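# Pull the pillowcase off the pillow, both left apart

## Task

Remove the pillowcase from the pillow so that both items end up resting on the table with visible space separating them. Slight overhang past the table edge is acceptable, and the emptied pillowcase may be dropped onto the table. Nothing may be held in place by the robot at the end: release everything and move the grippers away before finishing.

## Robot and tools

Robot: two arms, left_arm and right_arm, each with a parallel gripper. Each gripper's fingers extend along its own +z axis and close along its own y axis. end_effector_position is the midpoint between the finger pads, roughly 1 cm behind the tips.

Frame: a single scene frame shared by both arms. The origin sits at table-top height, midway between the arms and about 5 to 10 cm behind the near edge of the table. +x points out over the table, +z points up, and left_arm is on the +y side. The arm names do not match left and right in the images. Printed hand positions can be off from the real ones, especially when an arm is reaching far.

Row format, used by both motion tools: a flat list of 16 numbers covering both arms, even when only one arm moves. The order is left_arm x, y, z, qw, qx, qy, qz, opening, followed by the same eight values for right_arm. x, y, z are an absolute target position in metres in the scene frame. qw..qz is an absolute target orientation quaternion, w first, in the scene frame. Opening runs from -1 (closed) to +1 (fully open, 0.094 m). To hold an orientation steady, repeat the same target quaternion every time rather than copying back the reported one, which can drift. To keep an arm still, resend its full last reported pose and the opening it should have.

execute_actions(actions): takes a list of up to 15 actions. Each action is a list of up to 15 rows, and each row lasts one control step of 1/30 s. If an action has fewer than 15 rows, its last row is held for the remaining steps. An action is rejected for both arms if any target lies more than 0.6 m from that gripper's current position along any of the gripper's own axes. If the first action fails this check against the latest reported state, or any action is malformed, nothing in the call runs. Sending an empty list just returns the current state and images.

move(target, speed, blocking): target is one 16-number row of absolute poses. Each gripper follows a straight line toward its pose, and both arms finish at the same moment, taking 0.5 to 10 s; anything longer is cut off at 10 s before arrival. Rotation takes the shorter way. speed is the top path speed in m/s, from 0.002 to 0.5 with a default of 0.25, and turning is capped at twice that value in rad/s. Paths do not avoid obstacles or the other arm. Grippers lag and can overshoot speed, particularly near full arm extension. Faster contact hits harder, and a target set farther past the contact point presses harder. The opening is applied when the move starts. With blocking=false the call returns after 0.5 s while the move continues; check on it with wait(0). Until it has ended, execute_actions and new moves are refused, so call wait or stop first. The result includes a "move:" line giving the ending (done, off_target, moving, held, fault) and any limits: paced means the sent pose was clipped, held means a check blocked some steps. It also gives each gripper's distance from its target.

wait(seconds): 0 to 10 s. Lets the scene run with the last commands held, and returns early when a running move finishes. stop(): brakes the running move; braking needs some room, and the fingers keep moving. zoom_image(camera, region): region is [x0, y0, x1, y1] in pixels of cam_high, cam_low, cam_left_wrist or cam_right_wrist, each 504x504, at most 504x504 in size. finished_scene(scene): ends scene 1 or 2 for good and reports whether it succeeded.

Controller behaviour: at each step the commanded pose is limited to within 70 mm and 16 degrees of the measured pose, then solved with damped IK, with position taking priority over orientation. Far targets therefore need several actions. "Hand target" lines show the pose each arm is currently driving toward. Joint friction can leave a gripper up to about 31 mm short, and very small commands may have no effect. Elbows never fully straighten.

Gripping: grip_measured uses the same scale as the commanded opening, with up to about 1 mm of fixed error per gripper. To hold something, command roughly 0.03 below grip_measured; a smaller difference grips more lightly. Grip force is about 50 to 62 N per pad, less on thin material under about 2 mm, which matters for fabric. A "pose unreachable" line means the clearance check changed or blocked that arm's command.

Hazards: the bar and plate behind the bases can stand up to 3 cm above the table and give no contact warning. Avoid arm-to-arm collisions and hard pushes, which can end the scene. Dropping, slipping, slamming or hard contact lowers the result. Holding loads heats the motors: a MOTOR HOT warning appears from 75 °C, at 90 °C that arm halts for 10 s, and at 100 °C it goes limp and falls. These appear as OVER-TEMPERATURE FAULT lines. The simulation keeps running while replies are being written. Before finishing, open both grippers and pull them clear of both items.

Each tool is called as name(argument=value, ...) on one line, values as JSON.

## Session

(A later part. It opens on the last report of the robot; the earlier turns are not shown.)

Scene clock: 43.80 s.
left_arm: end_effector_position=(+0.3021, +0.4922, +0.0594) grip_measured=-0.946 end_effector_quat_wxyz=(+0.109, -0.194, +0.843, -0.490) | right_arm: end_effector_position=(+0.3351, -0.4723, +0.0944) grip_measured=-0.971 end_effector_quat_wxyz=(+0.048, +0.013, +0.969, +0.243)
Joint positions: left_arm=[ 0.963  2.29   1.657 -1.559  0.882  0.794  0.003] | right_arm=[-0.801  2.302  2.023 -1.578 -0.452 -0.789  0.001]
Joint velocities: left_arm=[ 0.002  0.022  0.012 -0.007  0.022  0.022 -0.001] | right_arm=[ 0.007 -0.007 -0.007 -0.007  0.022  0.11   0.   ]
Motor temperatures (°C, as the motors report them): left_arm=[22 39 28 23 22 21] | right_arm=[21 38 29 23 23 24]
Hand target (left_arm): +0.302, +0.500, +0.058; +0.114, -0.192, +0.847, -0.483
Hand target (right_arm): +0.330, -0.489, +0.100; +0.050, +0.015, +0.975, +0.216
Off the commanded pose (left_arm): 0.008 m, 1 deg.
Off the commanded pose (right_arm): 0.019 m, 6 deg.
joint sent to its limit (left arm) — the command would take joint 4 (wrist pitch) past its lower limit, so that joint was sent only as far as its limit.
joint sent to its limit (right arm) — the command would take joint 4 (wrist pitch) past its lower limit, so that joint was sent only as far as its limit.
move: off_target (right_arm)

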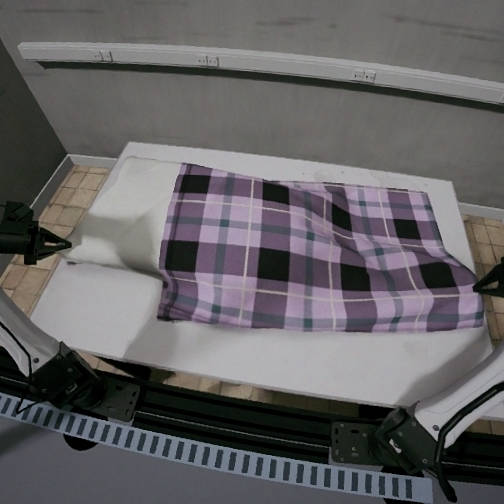

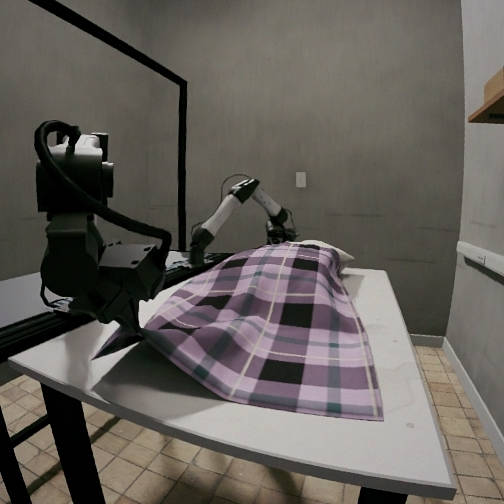

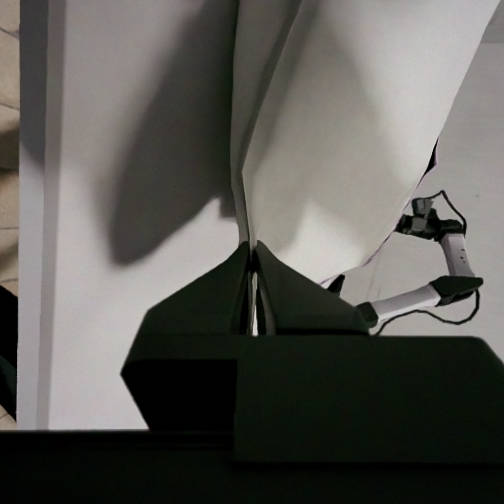

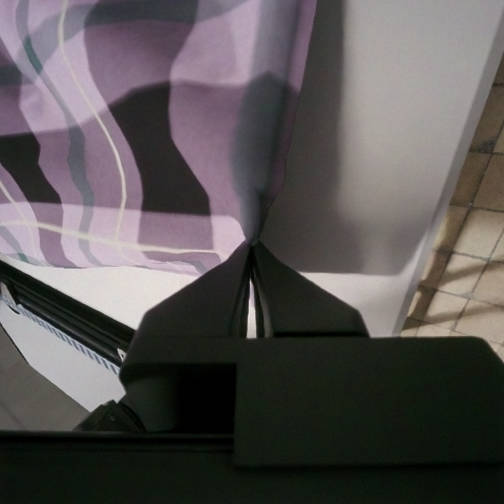

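zoom_image(camera="cam_high", region=[20,200,200,340])

move(target=[0.30,0.53,0.06,0.108,-0.188,0.846,-0.488,-1,0.30,-0.64,0.20,0,0,1,0,-1], speed=0.1)

Region (20, 200, 200, 340) of cam_high's 504x504 image, scaled by 2.800, with more detail than that image has.

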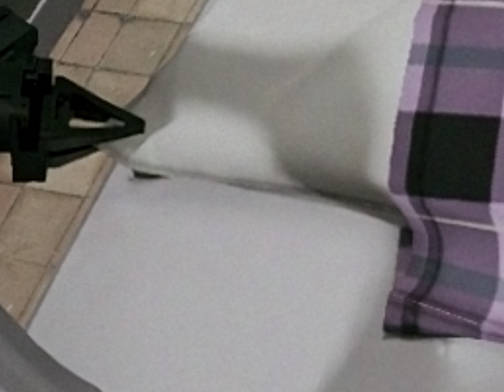

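Scene clock: 46.97 s.
left_arm: end_effector_position=(+0.3004, +0.5222, +0.0623) grip_measured=-0.946 end_effector_quat_wxyz=(+0.131, -0.202, +0.854, -0.462) | right_arm: end_effector_position=(+0.3042, -0.6296, +0.1967) grip_measured=-0.971 end_effector_quat_wxyz=(+0.075, -0.004, +0.994, -0.078)
Joint positions: left_arm=[ 1.012  2.304  1.737 -1.562  0.857  0.79   0.003] | right_arm=[-0.955  2.303  2.511 -1.576 -0.05  -0.901  0.001]
Joint velocities: left_arm=[-0.007  0.007 -0.012 -0.022  0.022  0.007  0.   ] | right_arm=[ 0.002  0.007  0.007 -0.007  0.037 -0.051  0.   ]
Motor temperatures (°C, as the motors report them): left_arm=[22 39 28 23 22 21] | right_arm=[21 39 29 23 23 24]
Hand target (left_arm): +0.300, +0.530, +0.059; +0.134, -0.207, +0.854, -0.459
Hand target (right_arm): +0.299, -0.638, +0.199; +0.071, -0.000, +0.993, -0.090
Off the commanded pose (left_arm): 0.008 m, 4 deg.
Off the commanded pose (right_arm): 0.012 m, 12 deg.
joint sent to its limit (left arm) — the command would take joint 4 (wrist pitch) past its lower limit, so that joint was sent only as far as its limit.
joint sent to its limit (right arm) — the command would take joint 4 (wrist pitch) past its lower limit, so that joint was sent only as far as its limit.
move: off_target (left_arm, right_arm)

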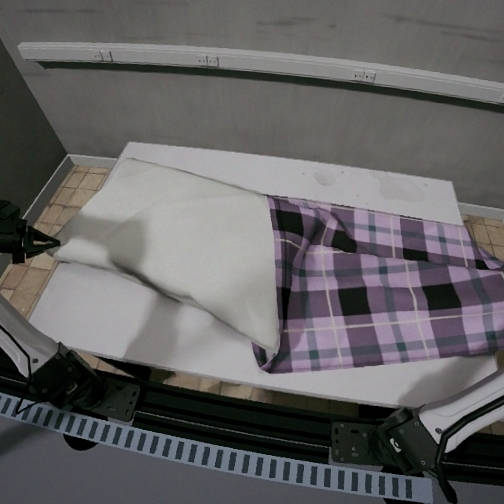

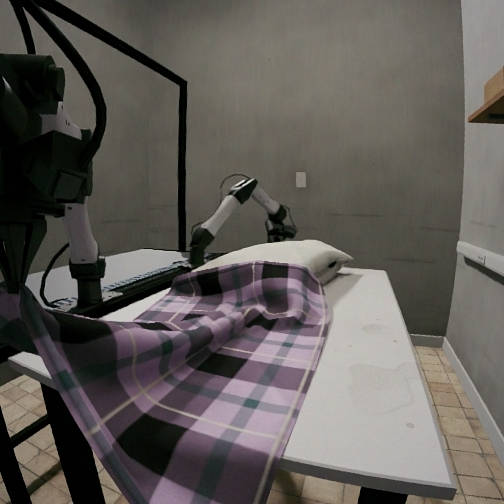

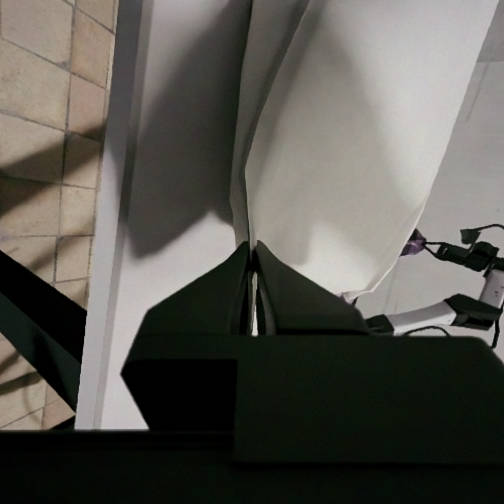

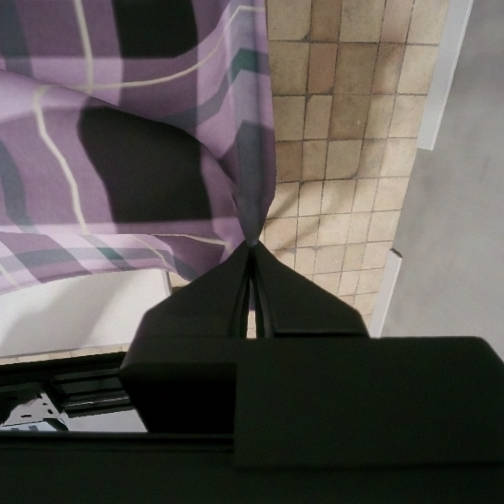

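move(target=[0.30,0.53,0.06,0.13,-0.2,0.854,-0.462,-1,0.29,-0.73,0.30,0,0,1,0,-1], speed=0.1)

Scene clock: 49.13 s.
left_arm: end_effector_position=(+0.3000, +0.5222, +0.0620) grip_measured=-0.946 end_effector_quat_wxyz=(+0.130, -0.201, +0.854, -0.462) | right_arm: end_effector_position=(+0.2924, -0.7219, +0.2768) grip_measured=-0.971 end_effector_quat_wxyz=(+0.171, +0.002, +0.953, -0.252)
Joint positions: left_arm=[ 1.012  2.304  1.737 -1.562  0.854  0.79   0.003] | right_arm=[-1.082  2.385  2.851 -1.436 -0.051 -1.     0.001]
Joint velocities: left_arm=[-0.012 -0.007 -0.007 -0.022  0.051  0.037 -0.   ] | right_arm=[-0.007  0.002 -0.007  0.066  0.022 -0.037  0.001]
Motor temperatures (°C, as the motors report them): left_arm=[22 39 28 23 22 21] | right_arm=[21 40 29 24 23 24]
Hand target (left_arm): +0.300, +0.530, +0.060; +0.134, -0.203, +0.855, -0.457
Hand target (right_arm): +0.289, -0.728, +0.300; +0.186, +0.002, +0.941, -0.283
Off the commanded pose (left_arm): 0.008 m, 0 deg.
Off the commanded pose (right_arm): 0.025 m, 35 deg; orientation clipped at the last step of the last action.
elbow stopped short (right arm): the move would have taken joint 3 (elbow) straighter than the controller allows; a more bent joint 3 avoids this.
joint sent to its limit (left arm) — the command would take joint 4 (wrist pitch) past its lower limit, so that joint was sent only as far as its limit.
move: off_target (right_arm); limits=paced

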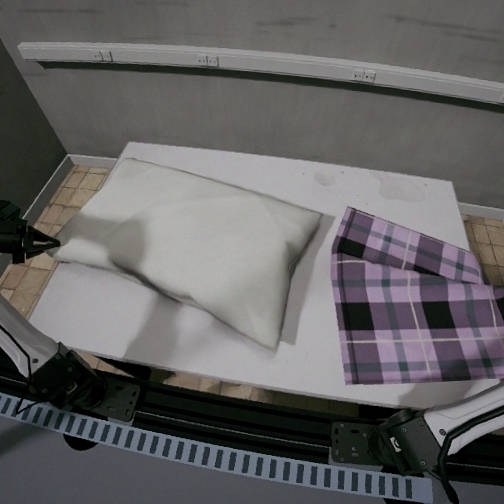

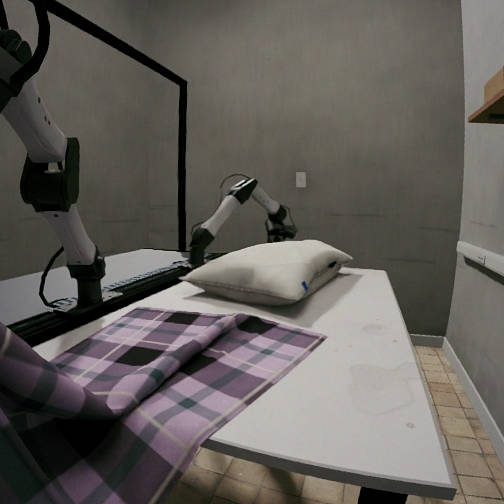

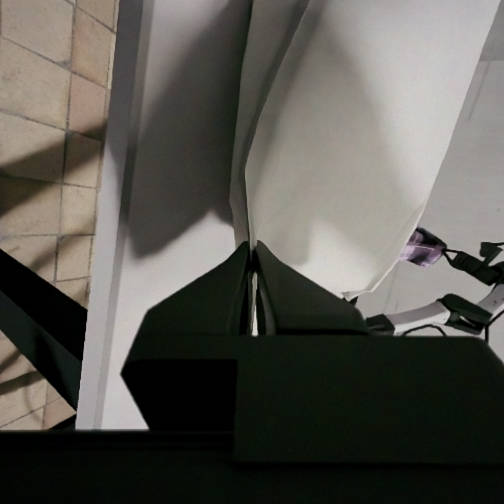

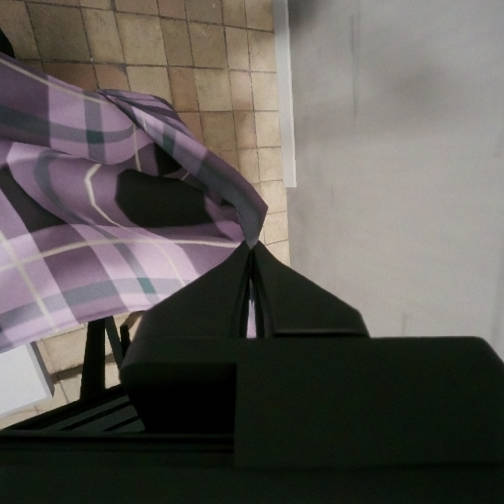

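move(target=[0.30,0.53,0.06,0.13,-0.2,0.854,-0.462,0.2,0.30,-0.58,0.38,0.07,0,0.99,-0.1,-1], speed=0.2)

move(target=[0.29,0.60,0.10,0.13,-0.2,0.854,-0.462,0.2,0.33,-0.34,0.30,0,0,1,0,-1], speed=0.2)

move(target=[0.29,0.58,0.22,0.1,-0.2,0.9,-0.37,0.2,0.33,-0.26,0.09,0,0,1,0,-1], speed=0.2)

Scene clock: 50.87 s.
left_arm: end_effector_position=(+0.2993, +0.5236, +0.0618) grip_measured=+0.197 end_effector_quat_wxyz=(+0.131, -0.203, +0.854, -0.461) | right_arm: end_effector_position=(+0.3018, -0.5807, +0.3787) grip_measured=-0.971 end_effector_quat_wxyz=(+0.219, -0.013, +0.942, -0.255)
Joint positions: left_arm=[ 1.016  2.304  1.737 -1.56   0.854  0.79   0.056] | right_arm=[-0.887  2.002  2.679 -1.574 -0.012 -0.847  0.001]
Joint velocities: left_arm=[-0.007  0.012 -0.002 -0.007 -0.007 -0.037  0.001] | right_arm=[-0.002  0.022  0.002  0.066  0.066  0.007  0.   ]
Motor temperatures (°C, as the motors report them): left_arm=[22 40 28 23 22 21] | right_arm=[21 41 30 24 23 24]
Hand target (left_arm): +0.300, +0.530, +0.060; +0.135, -0.203, +0.855, -0.457
Hand target (right_arm): +0.299, -0.579, +0.378; +0.216, -0.007, +0.943, -0.255
Off the commanded pose (left_arm): 0.007 m, 0 deg.
Off the commanded pose (right_arm): 0.002 m, 25 deg; orientation clipped at the last step of the last action.
elbow stopped short (right arm): the move would have taken joint 3 (elbow) straighter than the controller allows; a more bent joint 3 avoids this.
joint sent to its limit (left arm) — the command would take joint 4 (wrist pitch) past its lower limit, so that joint was sent only as far as its limit.
joint sent to its limit (right arm) — the command would take joint 4 (wrist pitch) past its lower limit, so that joint was sent only as far as its limit.
move: off_target (right_arm); limits=paced

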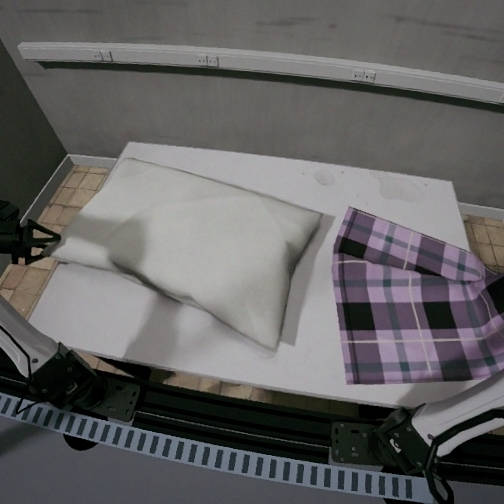

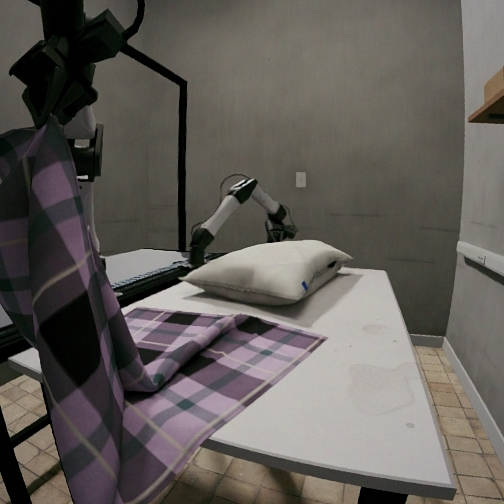

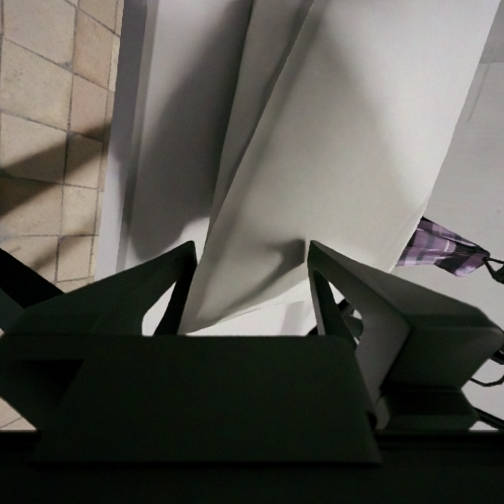

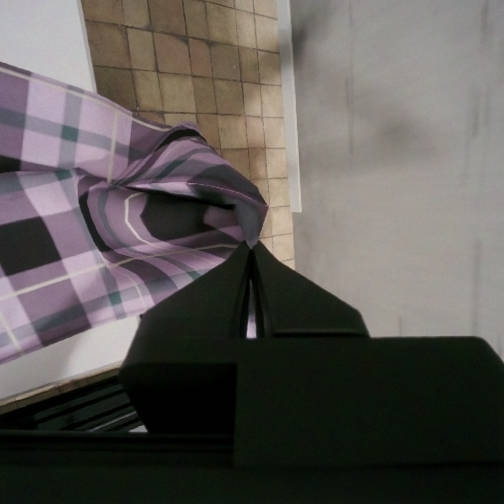

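Scene clock: 53.23 s.
left_arm: end_effector_position=(+0.2912, +0.5941, +0.0865) grip_measured=+0.197 end_effector_quat_wxyz=(+0.191, -0.256, +0.860, -0.398) | right_arm: end_effector_position=(+0.3349, -0.3431, +0.2959) grip_measured=-0.971 end_effector_quat_wxyz=(+0.163, -0.010, +0.985, -0.047)
Joint positions: left_arm=[ 1.135  2.304  1.915 -1.559  0.845  0.708  0.056] | right_arm=[-0.31   1.672  2.024 -1.575 -0.023 -0.267  0.001]
Joint velocities: left_arm=[-0.007  0.002 -0.002  0.022 -0.007 -0.037  0.   ] | right_arm=[-0.002 -0.017  0.002  0.007 -0.11  -0.022  0.001]
Motor temperatures (°C, as the motors report them): left_arm=[22 40 29 23 22 21] | right_arm=[21 40 29 24 23 24]
Hand target (left_arm): +0.291, +0.600, +0.099; +0.202, -0.253, +0.865, -0.382
Hand target (right_arm): +0.330, -0.341, +0.299; +0.168, -0.003, +0.985, -0.041
Off the commanded pose (left_arm): 0.015 m, 12 deg.
Off the commanded pose (right_arm): 0.007 m, 20 deg; orientation clipped at the last step of the last action.
joint sent to its limit (left arm) — the command would take joint 4 (wrist pitch) past its lower limit, so that joint was sent only as far as its limit.
joint sent to its limit (right arm) — the command would take joint 4 (wrist pitch) past its lower limit, so that joint was sent only as far as its limit.
move: off_target (left_arm, right_arm); limits=paced

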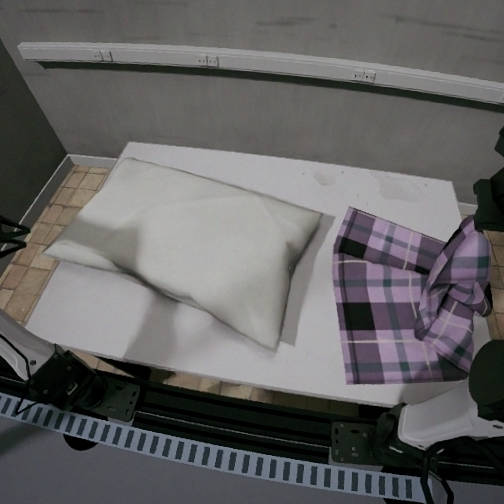

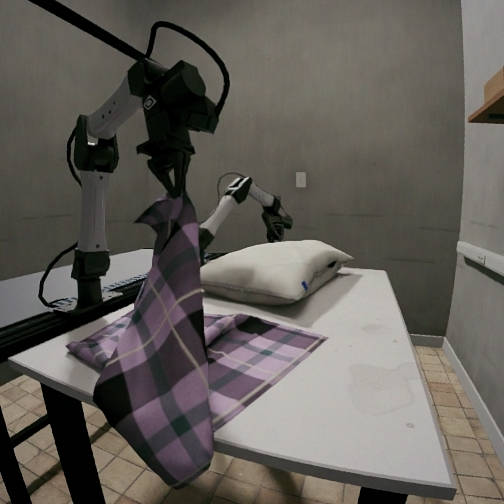

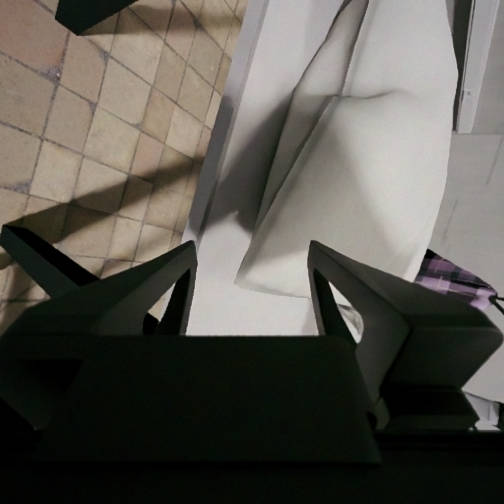

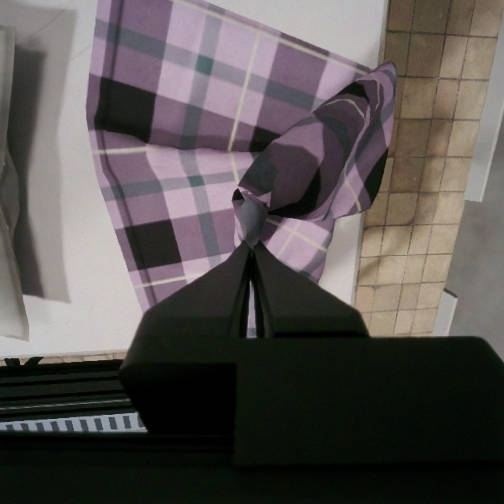

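Scene clock: 54.90 s.
left_arm: end_effector_position=(+0.2904, +0.5832, +0.2113) grip_measured=+0.197 end_effector_quat_wxyz=(+0.239, -0.275, +0.890, -0.273) | right_arm: end_effector_position=(+0.3322, -0.2633, +0.0926) grip_measured=-0.971 end_effector_quat_wxyz=(-0.001, -0.001, +1.000, -0.001)
Joint positions: left_arm=[ 1.093  1.945  1.955 -1.558  0.747  0.461  0.056] | right_arm=[-0.057  1.792  1.39  -1.159 -0.026 -0.007  0.001]
Joint velocities: left_arm=[-0.007 -0.002  0.007  0.022 -0.007 -0.081 -0.   ] | right_arm=[ 0.012 -0.017 -0.002 -0.022 -0.066  0.007 -0.   ]
Motor temperatures (°C, as the motors report them): left_arm=[22 41 29 23 22 21] | right_arm=[21 40 29 24 23 24]
Hand target (left_arm): +0.292, +0.582, +0.219; +0.244, -0.272, +0.893, -0.264
Hand target (right_arm): +0.332, -0.261, +0.090; -0.000, +0.001, +1.000, +0.003
Off the commanded pose (left_arm): 0.009 m, 21 deg; orientation clipped at the last step of the last action.
Off the commanded pose (right_arm): 0.005 m, 0 deg.
joint sent to its limit (left arm) — the command would take joint 4 (wrist pitch) past its lower limit, so that joint was sent only as far as its limit.
move: off_target (left_arm); limits=paced

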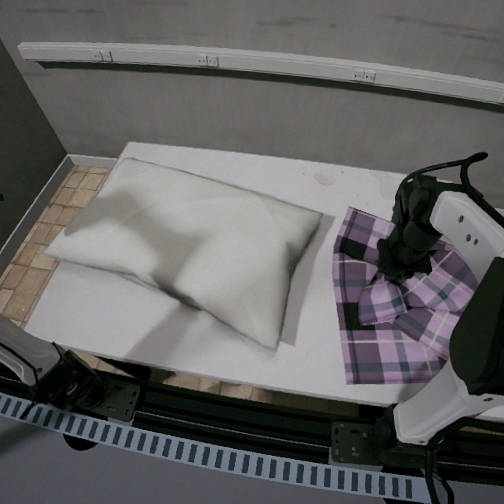

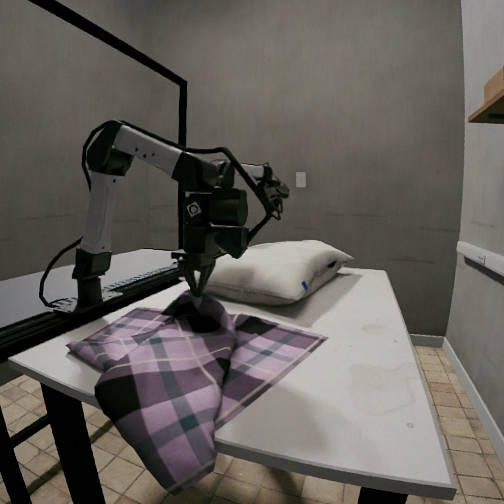

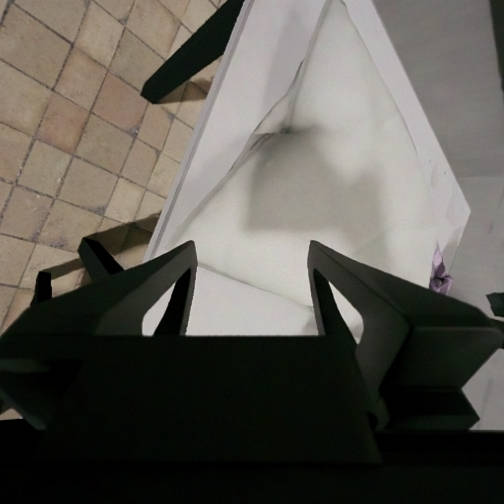

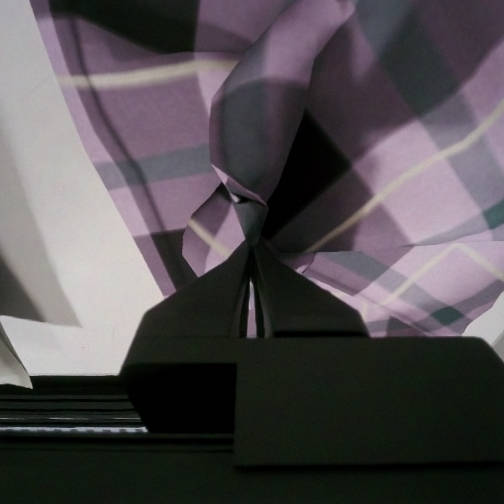

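move(target=[0.29,0.583,0.21,0.239,-0.275,0.89,-0.273,0.2,0.332,-0.263,0.085,0,0,1,0,0.5], speed=0.2)

move(target=[0.30,0.55,0.25,0.239,-0.275,0.89,-0.273,0.2,0.31,-0.30,0.25,0,0,1,0,0.5], speed=0.25)

Scene clock: 55.80 s.
left_arm: end_effector_position=(+0.2906, +0.5835, +0.2112) grip_measured=+0.197 end_effector_quat_wxyz=(+0.239, -0.276, +0.890, -0.272) | right_arm: end_effector_position=(+0.3339, -0.2634, +0.0897) grip_measured=+0.498 end_effector_quat_wxyz=(+0.003, -0.001, +1.000, -0.001)
Joint positions: left_arm=[ 1.093  1.945  1.955 -1.556  0.747  0.46   0.056] | right_arm=[-0.057  1.792  1.379 -1.138 -0.026 -0.006  0.07 ]
Joint velocities: left_arm=[-0.002 -0.012  0.002  0.022  0.022 -0.022 -0.   ] | right_arm=[-0.017  0.007  0.002  0.007 -0.066 -0.022 -0.   ]
Motor temperatures (°C, as the motors report them): left_arm=[22 41 29 23 22 21] | right_arm=[21 40 29 24 23 24]
Hand target (left_arm): +0.290, +0.583, +0.210; +0.239, -0.275, +0.890, -0.273
Hand target (right_arm): +0.332, -0.263, +0.085; +0.000, -0.000, +1.000, -0.000
Off the commanded pose (left_arm): 0.001 m, 0 deg.
Off the commanded pose (right_arm): 0.005 m, 0 deg.
move: done

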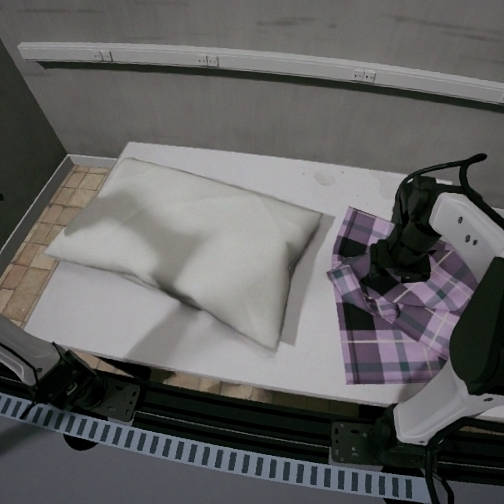

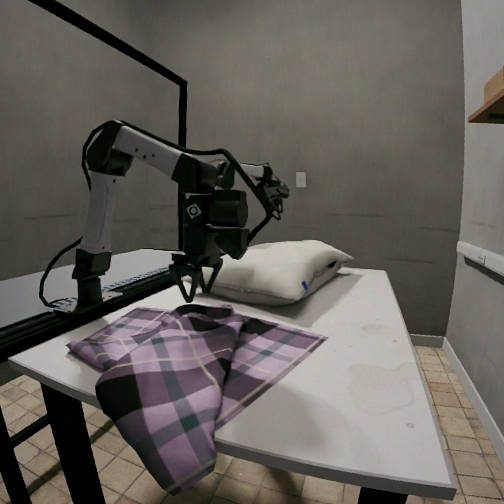

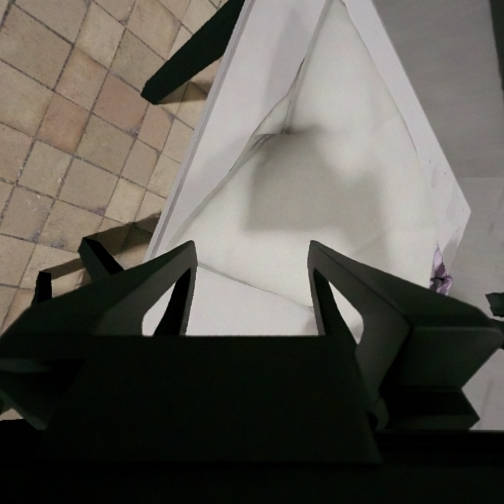

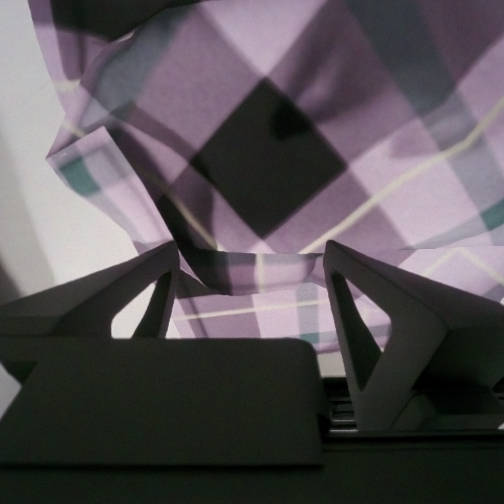

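Scene clock: 56.97 s.
left_arm: end_effector_position=(+0.3019, +0.5556, +0.2440) grip_measured=+0.197 end_effector_quat_wxyz=(+0.248, -0.281, +0.888, -0.267) | right_arm: end_effector_position=(+0.3101, -0.2972, +0.2458) grip_measured=+0.498 end_effector_quat_wxyz=(+0.084, -0.001, +0.996, -0.013)
Joint positions: left_arm=[ 1.026  1.851  1.955 -1.556  0.747  0.342  0.056] | right_arm=[-0.182  1.618  1.791 -1.564 -0.026 -0.127  0.07 ]
Joint velocities: left_arm=[-0.007  0.002 -0.007  0.022  0.081 -0.007 -0.001] | right_arm=[ 0.002 -0.002 -0.022  0.022 -0.022 -0.007 -0.001]
Motor temperatures (°C, as the motors report them): left_arm=[22 41 29 23 22 21] | right_arm=[21 40 30 24 23 24]
Hand target (left_arm): +0.301, +0.550, +0.250; +0.250, -0.280, +0.888, -0.265
Hand target (right_arm): +0.308, -0.300, +0.249; +0.085, -0.001, +0.996, -0.012
Off the commanded pose (left_arm): 0.008 m, 1 deg.
Off the commanded pose (right_arm): 0.005 m, 10 deg.
joint sent to its limit (left arm) — the command would take joint 4 (wrist pitch) past its lower limit, so that joint was sent only as far as its limit.
joint sent to its limit (right arm) — the command would take joint 4 (wrist pitch) past its lower limit, so that joint was sent only as far as its limit.
move: off_target (right_arm)

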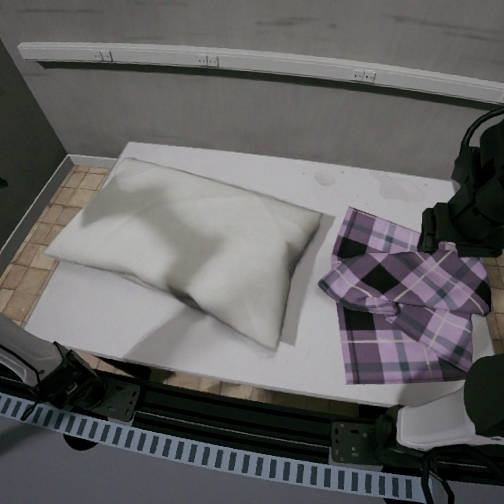

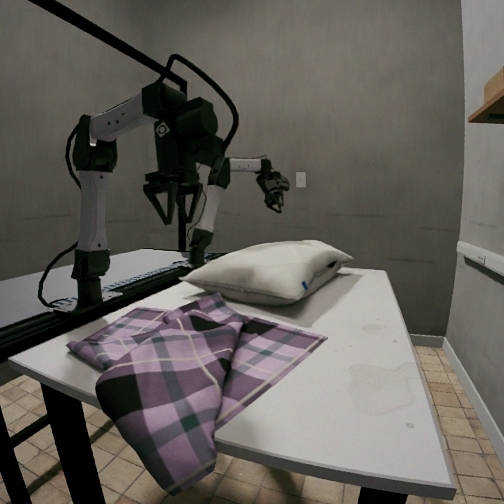

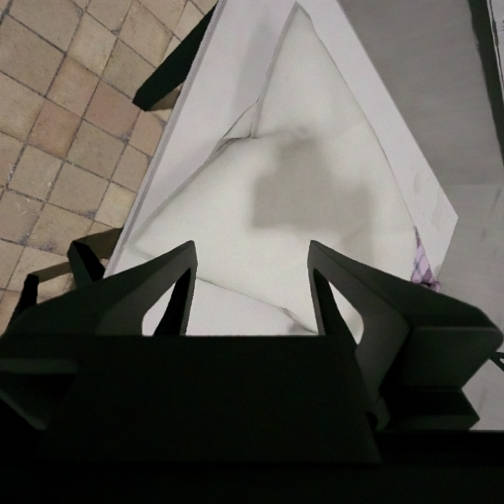

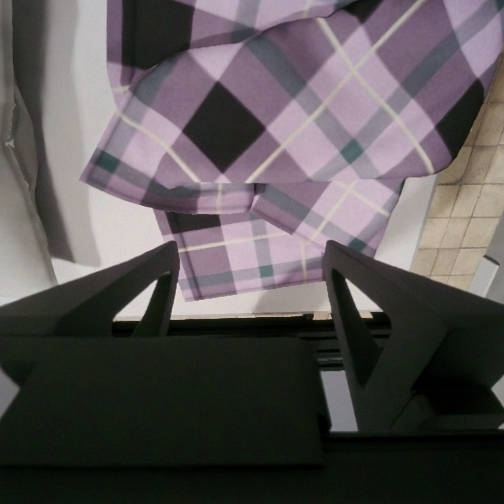

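wait(seconds=1)

Scene clock: 58.27 s.
left_arm: end_effector_position=(+0.3019, +0.5556, +0.2440) grip_measured=+0.197 end_effector_quat_wxyz=(+0.248, -0.282, +0.887, -0.268) | right_arm: end_effector_position=(+0.3098, -0.2972, +0.2457) grip_measured=+0.498 end_effector_quat_wxyz=(+0.084, -0.002, +0.996, -0.013)
Joint positions: left_arm=[ 1.026  1.851  1.955 -1.556  0.747  0.341  0.056] | right_arm=[-0.182  1.618  1.791 -1.565 -0.026 -0.129  0.07 ]
Joint velocities: left_arm=[-0.002 -0.002  0.002 -0.022  0.007  0.007  0.001] | right_arm=[-0.012  0.007 -0.007 -0.007  0.007 -0.007  0.002]
Motor temperatures (°C, as the motors report them): left_arm=[22 41 29 23 22 21] | right_arm=[21 40 30 24 23 24]
Hand target (left_arm): +0.301, +0.550, +0.250; +0.250, -0.280, +0.888, -0.265
Hand target (right_arm): +0.308, -0.300, +0.249; +0.085, -0.001, +0.996, -0.012
Off the commanded pose (left_arm): 0.008 m, 1 deg.
Off the commanded pose (right_arm): 0.005 m, 10 deg.
wait: 1.00 s; at rest from the start

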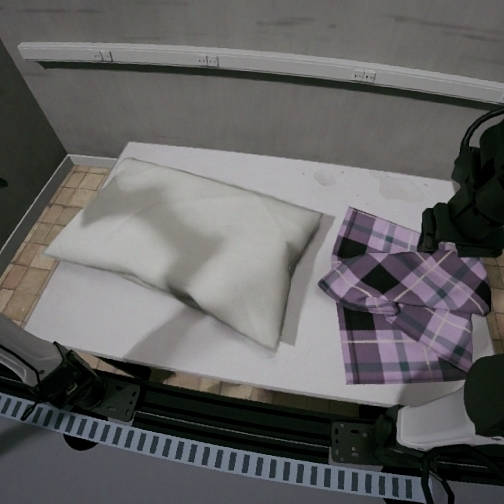

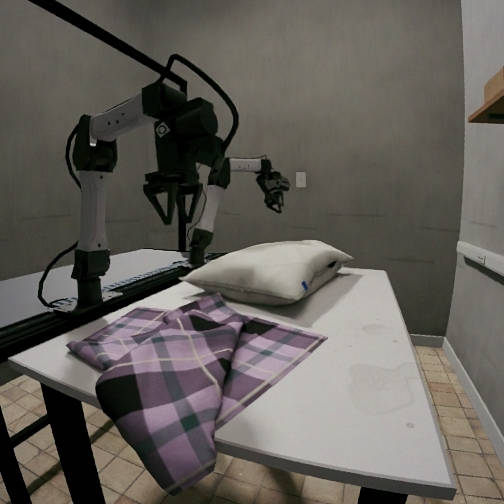

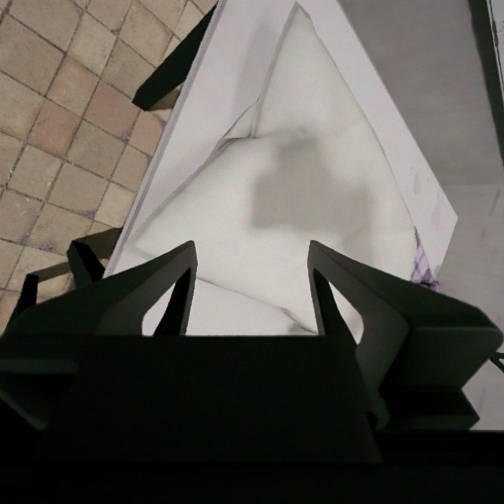

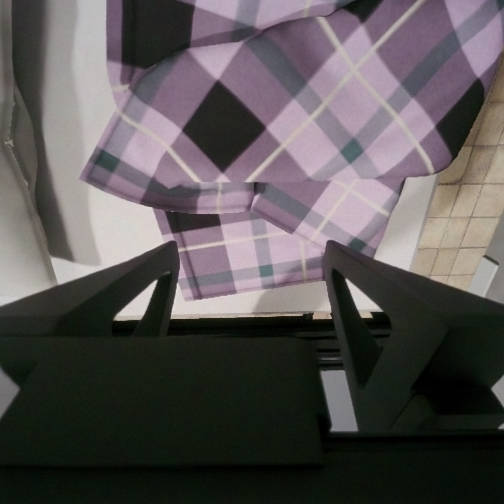

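Stable, with a clear gap.

finished_scene(scene=2)

The scene is finished: the task was done.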